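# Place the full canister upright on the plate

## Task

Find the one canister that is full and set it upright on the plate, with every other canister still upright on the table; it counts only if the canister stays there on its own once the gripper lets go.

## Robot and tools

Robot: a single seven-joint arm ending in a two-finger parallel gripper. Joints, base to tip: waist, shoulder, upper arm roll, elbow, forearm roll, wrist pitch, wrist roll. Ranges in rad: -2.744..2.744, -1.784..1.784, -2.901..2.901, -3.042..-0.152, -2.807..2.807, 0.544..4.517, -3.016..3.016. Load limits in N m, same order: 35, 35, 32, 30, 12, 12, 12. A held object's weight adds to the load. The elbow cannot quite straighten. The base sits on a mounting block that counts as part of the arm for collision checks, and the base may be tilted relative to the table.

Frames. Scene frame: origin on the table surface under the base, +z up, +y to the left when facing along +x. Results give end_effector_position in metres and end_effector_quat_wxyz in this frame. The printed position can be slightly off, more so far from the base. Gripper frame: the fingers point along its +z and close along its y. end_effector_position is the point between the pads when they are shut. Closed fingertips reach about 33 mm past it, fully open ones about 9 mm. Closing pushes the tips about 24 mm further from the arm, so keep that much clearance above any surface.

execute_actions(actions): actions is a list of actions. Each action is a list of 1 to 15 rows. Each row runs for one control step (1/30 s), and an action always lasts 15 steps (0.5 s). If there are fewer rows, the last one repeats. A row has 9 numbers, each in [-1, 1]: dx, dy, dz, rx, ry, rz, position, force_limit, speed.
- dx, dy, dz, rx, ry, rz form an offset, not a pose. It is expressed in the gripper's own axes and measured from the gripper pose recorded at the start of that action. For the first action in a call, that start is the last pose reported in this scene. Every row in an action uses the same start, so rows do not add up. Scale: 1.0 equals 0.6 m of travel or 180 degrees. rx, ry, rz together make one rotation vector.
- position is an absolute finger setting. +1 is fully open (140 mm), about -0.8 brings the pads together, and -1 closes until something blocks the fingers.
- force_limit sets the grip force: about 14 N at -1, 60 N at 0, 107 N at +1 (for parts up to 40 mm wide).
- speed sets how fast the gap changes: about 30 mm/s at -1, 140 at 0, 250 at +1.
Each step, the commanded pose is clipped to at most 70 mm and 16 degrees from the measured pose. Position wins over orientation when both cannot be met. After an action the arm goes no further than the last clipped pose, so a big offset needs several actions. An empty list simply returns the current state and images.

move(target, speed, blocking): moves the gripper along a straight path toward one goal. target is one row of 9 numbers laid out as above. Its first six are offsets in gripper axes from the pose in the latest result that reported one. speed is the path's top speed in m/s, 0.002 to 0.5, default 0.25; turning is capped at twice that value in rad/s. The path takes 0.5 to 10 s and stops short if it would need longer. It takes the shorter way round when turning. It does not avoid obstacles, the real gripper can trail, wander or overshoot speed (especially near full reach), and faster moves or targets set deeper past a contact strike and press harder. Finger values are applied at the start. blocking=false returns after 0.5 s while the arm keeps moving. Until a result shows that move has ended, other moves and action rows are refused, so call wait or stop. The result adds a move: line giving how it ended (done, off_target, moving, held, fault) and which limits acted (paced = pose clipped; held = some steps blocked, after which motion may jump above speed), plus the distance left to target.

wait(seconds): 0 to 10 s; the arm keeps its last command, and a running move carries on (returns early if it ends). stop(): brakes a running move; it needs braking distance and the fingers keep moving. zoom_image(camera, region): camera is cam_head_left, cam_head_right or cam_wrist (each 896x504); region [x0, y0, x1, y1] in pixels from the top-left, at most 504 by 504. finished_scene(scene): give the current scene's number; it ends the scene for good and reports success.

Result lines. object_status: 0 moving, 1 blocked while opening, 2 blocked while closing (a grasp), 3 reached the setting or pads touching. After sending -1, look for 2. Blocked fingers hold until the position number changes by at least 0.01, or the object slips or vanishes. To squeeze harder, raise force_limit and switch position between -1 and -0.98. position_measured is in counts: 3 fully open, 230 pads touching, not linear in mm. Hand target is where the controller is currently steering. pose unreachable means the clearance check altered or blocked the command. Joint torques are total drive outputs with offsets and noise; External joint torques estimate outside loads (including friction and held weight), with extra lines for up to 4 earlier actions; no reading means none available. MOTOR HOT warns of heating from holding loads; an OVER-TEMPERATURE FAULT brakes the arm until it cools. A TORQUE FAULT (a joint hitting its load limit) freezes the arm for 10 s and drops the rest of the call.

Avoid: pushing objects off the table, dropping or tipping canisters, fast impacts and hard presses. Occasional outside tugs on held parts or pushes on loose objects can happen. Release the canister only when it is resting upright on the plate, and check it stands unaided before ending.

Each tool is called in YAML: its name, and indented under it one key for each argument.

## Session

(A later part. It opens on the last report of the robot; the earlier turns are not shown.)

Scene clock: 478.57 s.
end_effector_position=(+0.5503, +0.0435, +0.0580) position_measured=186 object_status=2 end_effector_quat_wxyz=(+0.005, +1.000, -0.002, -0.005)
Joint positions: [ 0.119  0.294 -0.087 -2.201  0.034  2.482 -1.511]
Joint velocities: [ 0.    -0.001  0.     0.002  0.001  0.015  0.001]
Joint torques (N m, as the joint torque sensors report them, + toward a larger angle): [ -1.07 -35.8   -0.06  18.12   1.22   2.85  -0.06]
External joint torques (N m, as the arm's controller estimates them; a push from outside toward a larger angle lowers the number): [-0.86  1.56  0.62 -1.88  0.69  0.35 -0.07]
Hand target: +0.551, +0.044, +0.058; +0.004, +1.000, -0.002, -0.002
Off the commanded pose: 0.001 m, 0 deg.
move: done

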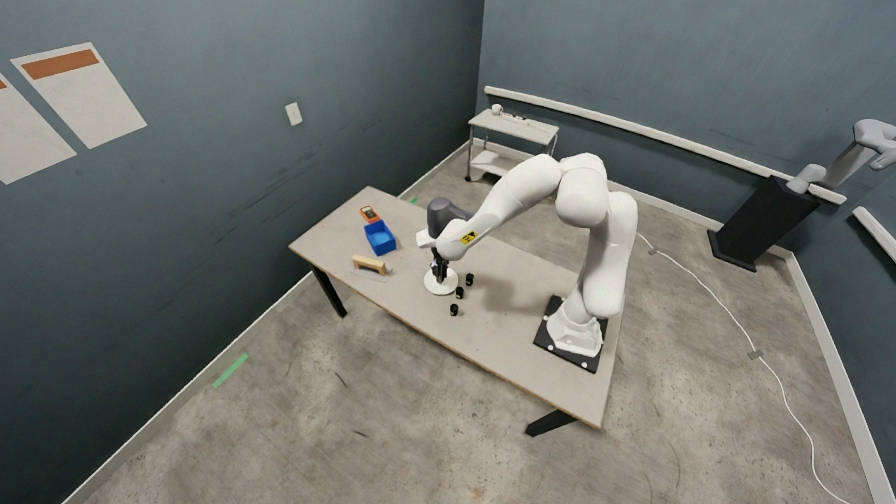

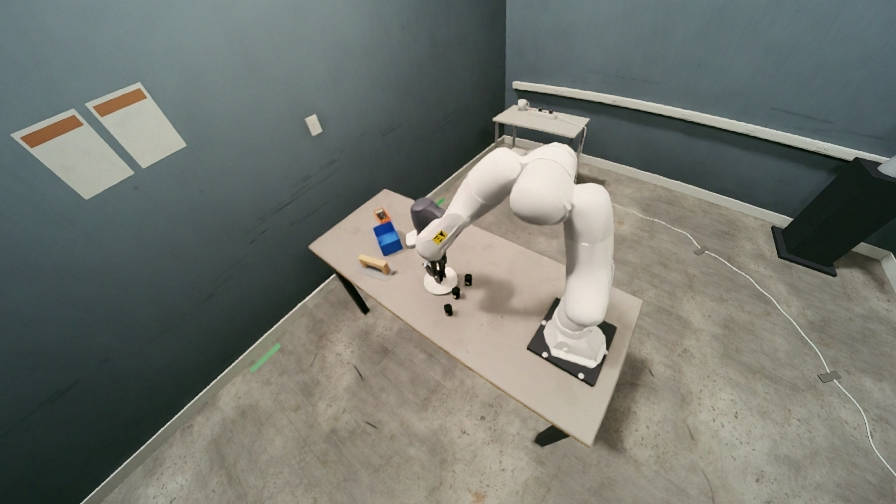

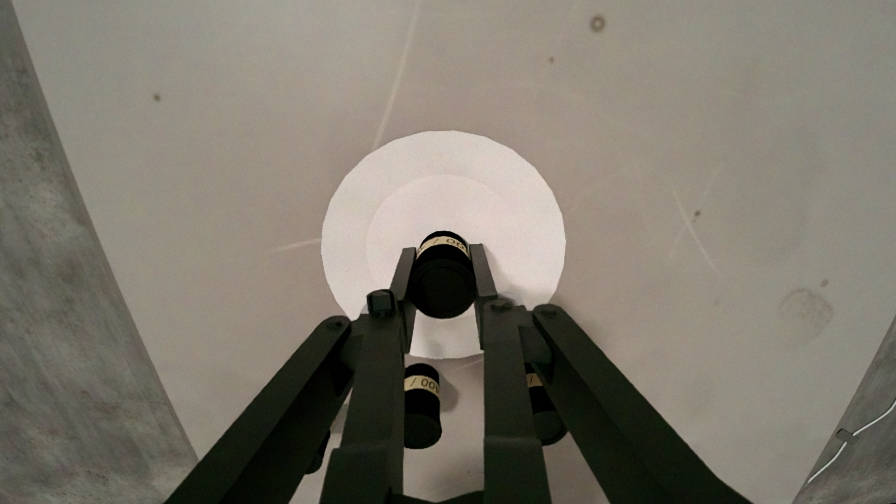

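move:
  target: [0, 0, 0.0083, 0, 0, 0, -1, 0, 0]
  speed: 0.02

Scene clock: 485.27 s.
end_effector_position=(+0.5496, +0.0431, +0.0533) position_measured=186 object_status=2 end_effector_quat_wxyz=(+0.006, +1.000, -0.002, -0.006)
Joint positions: [ 0.119  0.304 -0.087 -2.201  0.034  2.488 -1.511]
Joint velocities: [ 0.    -0.     0.    -0.     0.     0.004 -0.   ]
Joint torques (N m, as the joint torque sensors report them, + toward a larger angle): [ -0.51 -35.65  -0.3   17.97   0.83   2.77  -0.02]
External joint torques (N m, as the arm's controller estimates them; a push from outside toward a larger angle lowers the number): [-0.34  1.87  0.36 -1.89  0.31  0.28 -0.02]
Hand target: +0.550, +0.043, +0.053; +0.005, +1.000, -0.002, -0.005
Off the commanded pose: 0.001 m, 0 deg.
move: done

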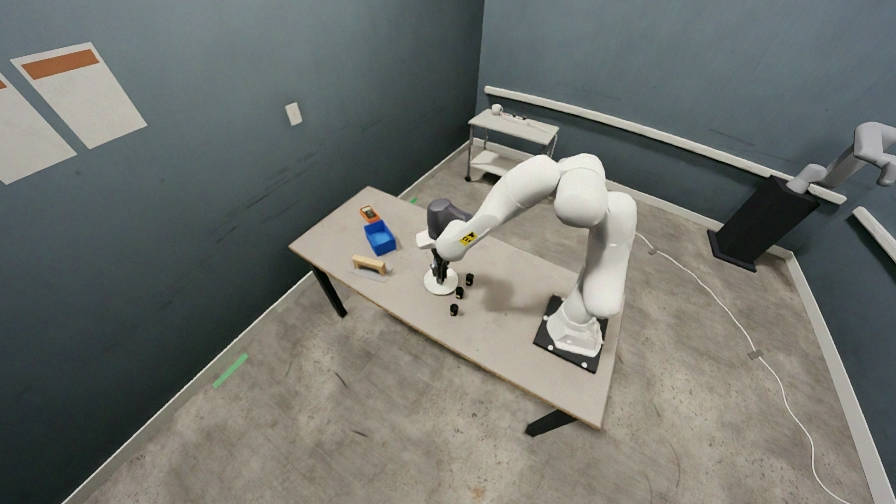

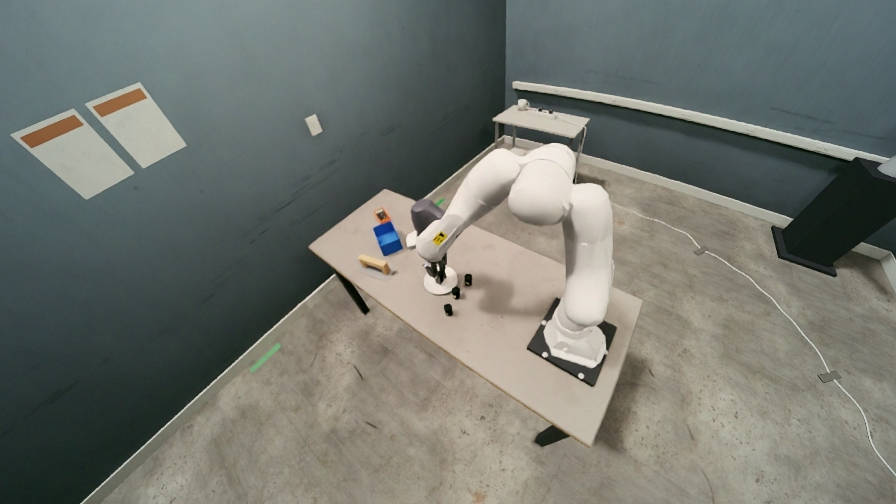

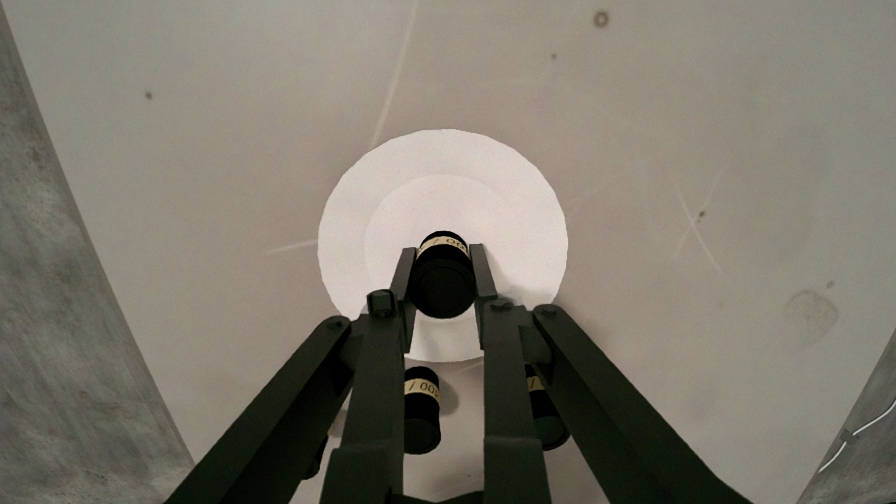

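move:
  target: [0, 0, 0.0067, 0, 0, 0, -1, 0, 0]
  speed: 0.02

Scene clock: 489.47 s.
end_effector_position=(+0.5493, +0.0429, +0.0503) position_measured=186 object_status=2 end_effector_quat_wxyz=(+0.006, +1.000, -0.002, -0.007)
Joint positions: [ 0.119  0.31  -0.087 -2.201  0.034  2.493 -1.511]
Joint velocities: [ 0.     0.    -0.001 -0.     0.     0.004  0.001]
Joint torques (N m, as the joint torque sensors report them, + toward a larger angle): [ -0.83 -34.96  -0.42  18.01   0.81   2.85  -0.02]
External joint torques (N m, as the arm's controller estimates them; a push from outside toward a larger angle lowers the number): [-0.52  2.6   0.37 -1.71  0.29  0.37 -0.02]
Hand target: +0.550, +0.043, +0.049; +0.006, +1.000, -0.002, -0.006
Off the commanded pose: 0.001 m, 0 deg.
move: done

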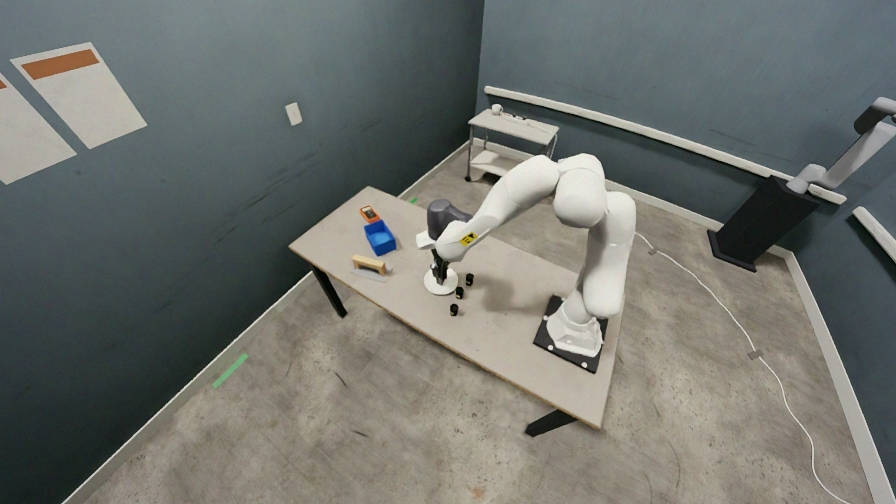

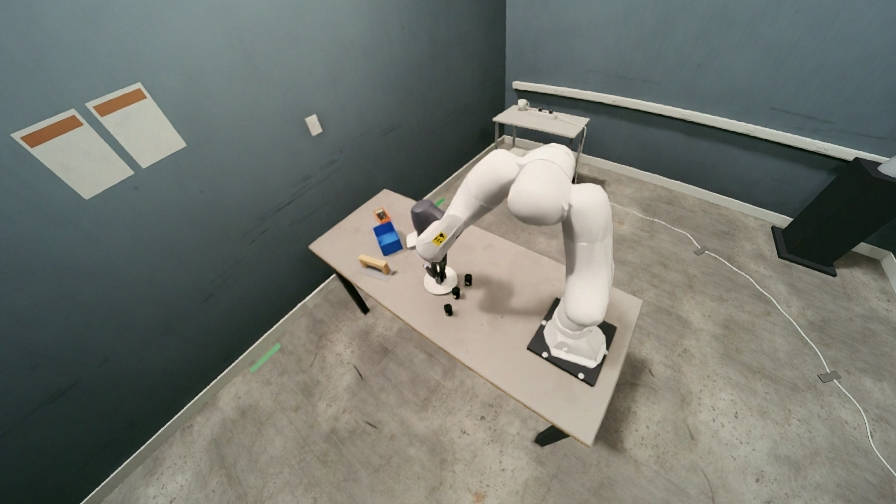

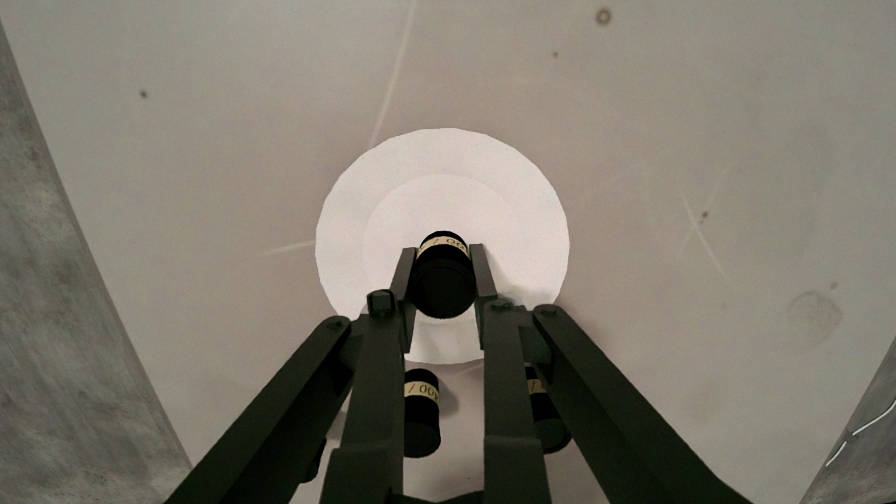

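execute_actions:
  actions: []

Scene clock: 502.33 s.
end_effector_position=(+0.5494, +0.0429, +0.0503) position_measured=186 object_status=2 end_effector_quat_wxyz=(+0.006, +1.000, -0.002, -0.006)
Joint positions: [ 0.119  0.31  -0.087 -2.201  0.034  2.494 -1.511]
Joint velocities: [ 0.     0.    -0.002  0.     0.001 -0.     0.002]
Joint torques (N m, as the joint torque sensors report them, + toward a larger angle): [ -0.92 -35.05  -0.5   17.99   0.83   2.83  -0.02]
External joint torques (N m, as the arm's controller estimates them; a push from outside toward a larger angle lowers the number): [-0.7   2.54  0.22 -1.77  0.3   0.34 -0.02]
Hand target: +0.550, +0.043, +0.049; +0.006, +1.000, -0.002, -0.006
Off the commanded pose: 0.001 m, 0 deg.

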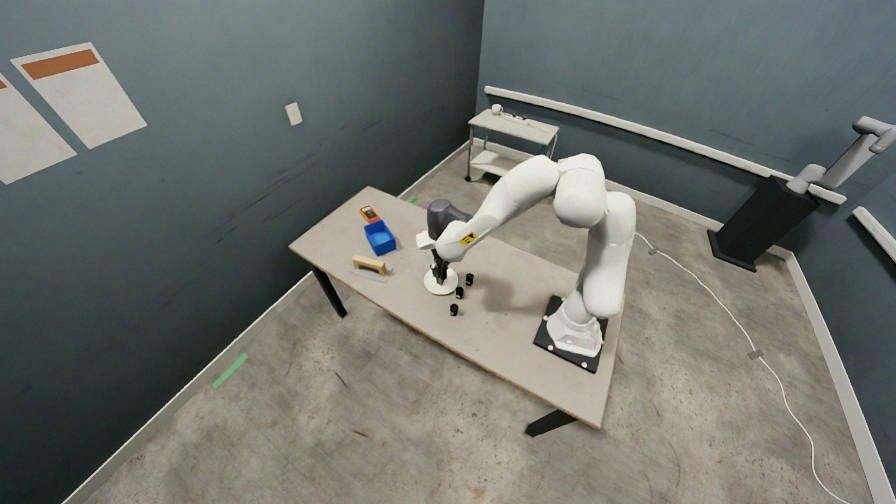

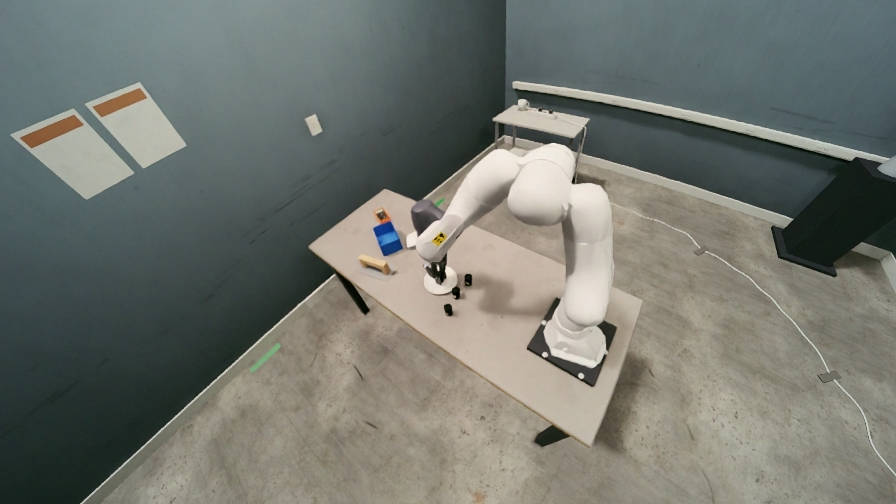

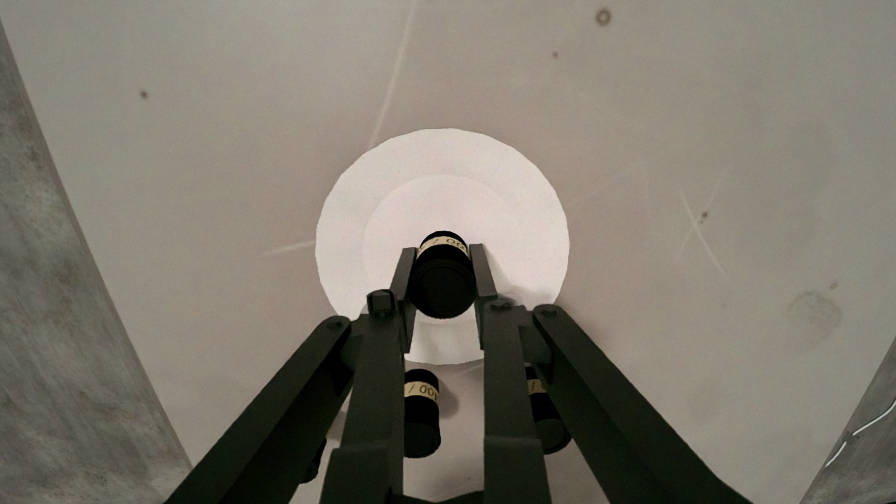

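execute_actions:
  actions:
    - [[0,0,0,0,0,0,0.0,0,0]]

move:
  target: [0,0,-0.12,0,0,0,0.0,0,0]
  speed: 0.1

Scene clock: 505.77 s.
end_effector_position=(+0.5494, +0.0429, +0.0503) position_measured=129 object_status=3 end_effector_quat_wxyz=(+0.006, +1.000, -0.002, -0.006)
Joint positions: [ 0.119  0.31  -0.087 -2.201  0.034  2.494 -1.511]
Joint velocities: [-0.001  0.001 -0.    -0.    -0.    -0.     0.   ]
Joint torques (N m, as the joint torque sensors report them, + toward a larger angle): [ -0.58 -36.22  -0.85  18.46   0.57   2.29  -0.02]
External joint torques (N m, as the arm's controller estimates them; a push from outside toward a larger angle lowers the number): [-0.26  1.3  -0.04 -1.26  0.05 -0.19 -0.02]
Hand target: +0.549, +0.043, +0.050; +0.006, +1.000, -0.002, -0.006
Off the commanded pose: 0.000 m, 0 deg.

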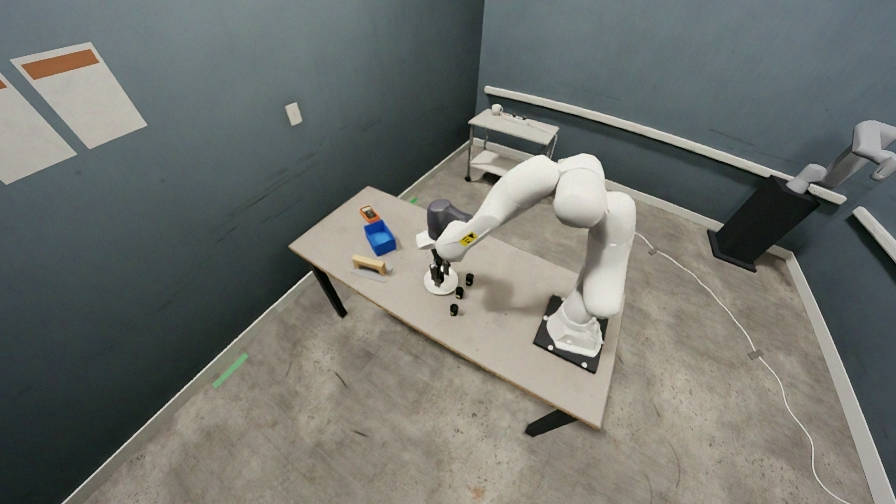

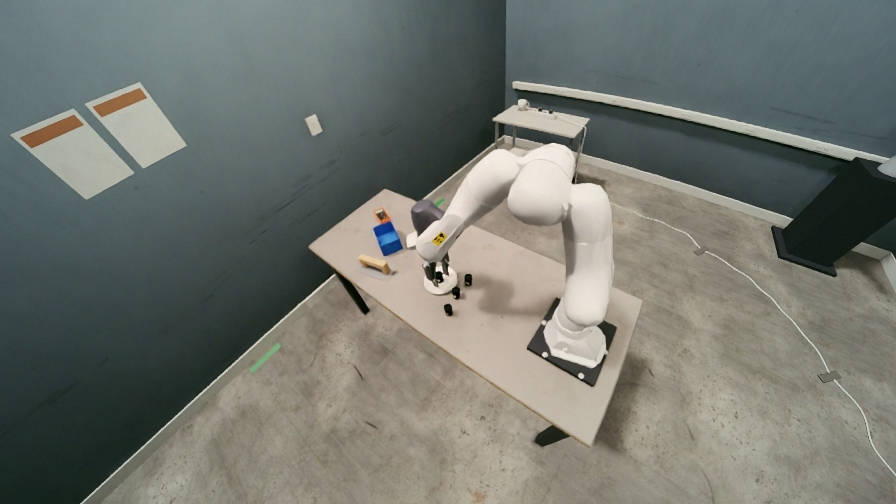

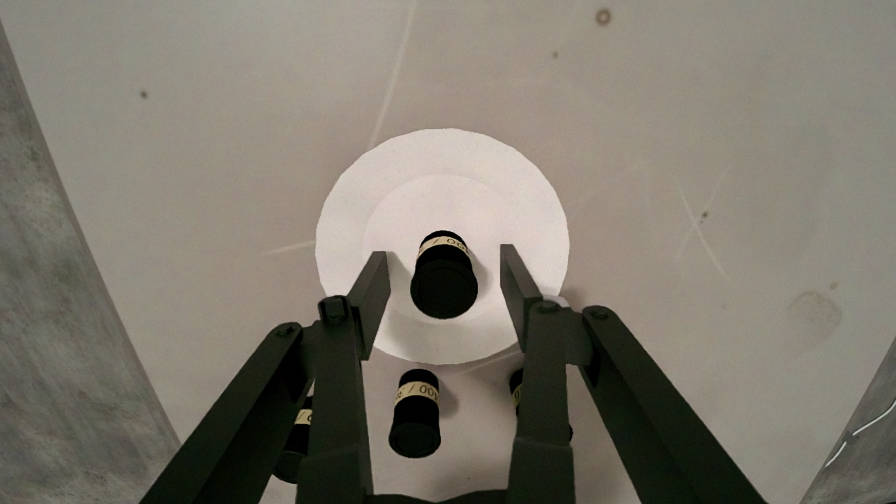

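Scene clock: 507.03 s.
end_effector_position=(+0.5501, +0.0455, +0.1224) position_measured=129 object_status=3 end_effector_quat_wxyz=(+0.004, +1.000, +0.000, -0.005)
Joint positions: [ 0.119  0.176 -0.087 -2.171  0.02   2.333 -1.503]
Joint velocities: [ 0.001 -0.001 -0.     0.    -0.001 -0.011  0.002]
Joint torques (N m, as the joint torque sensors report them, + toward a larger angle): [ -0.09 -34.25  -0.99  21.34   0.08   1.83   0.18]
External joint torques (N m, as the arm's controller estimates them; a push from outside toward a larger angle lowers the number): [ 0.17  1.1  -0.45 -0.39 -0.54 -0.67  0.18]
Hand target: +0.550, +0.045, +0.123; +0.005, +1.000, -0.001, -0.007
Off the commanded pose: 0.002 m, 0 deg.
move: done

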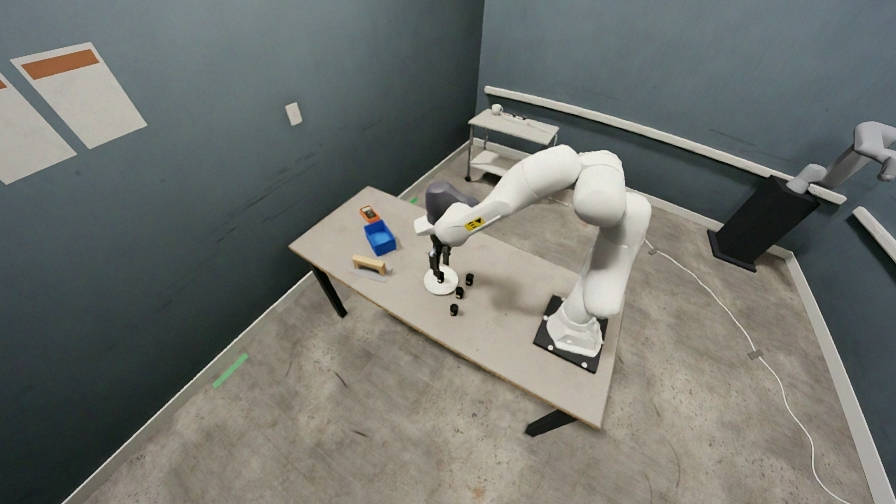

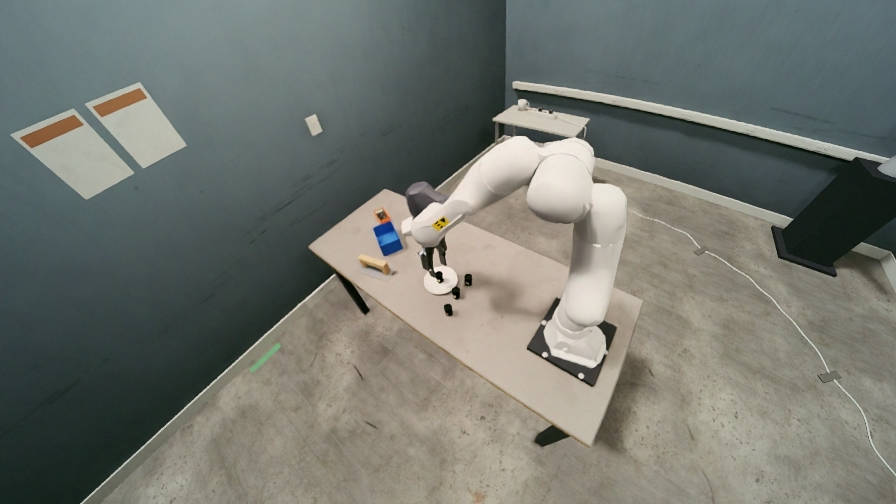

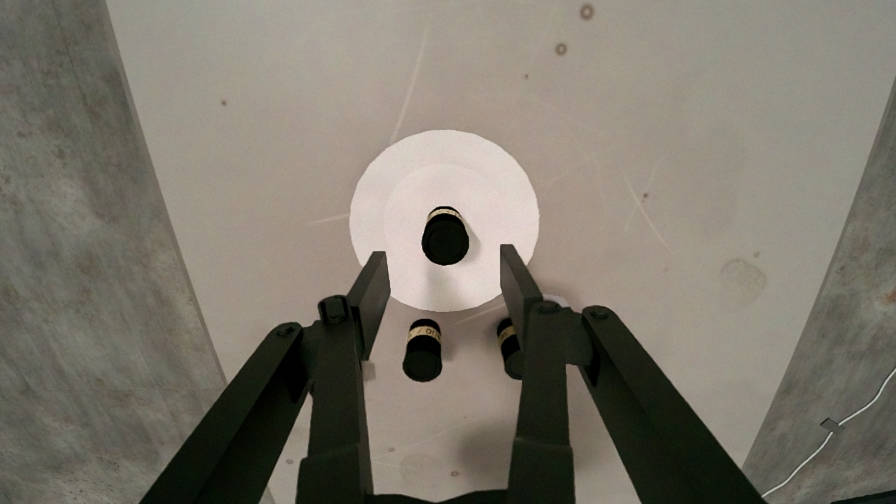

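The canister stands on the plate and the three others stand on the table. Finishing scene 1.

finished_scene:
  scene: 1

The scene is finished: the task was done.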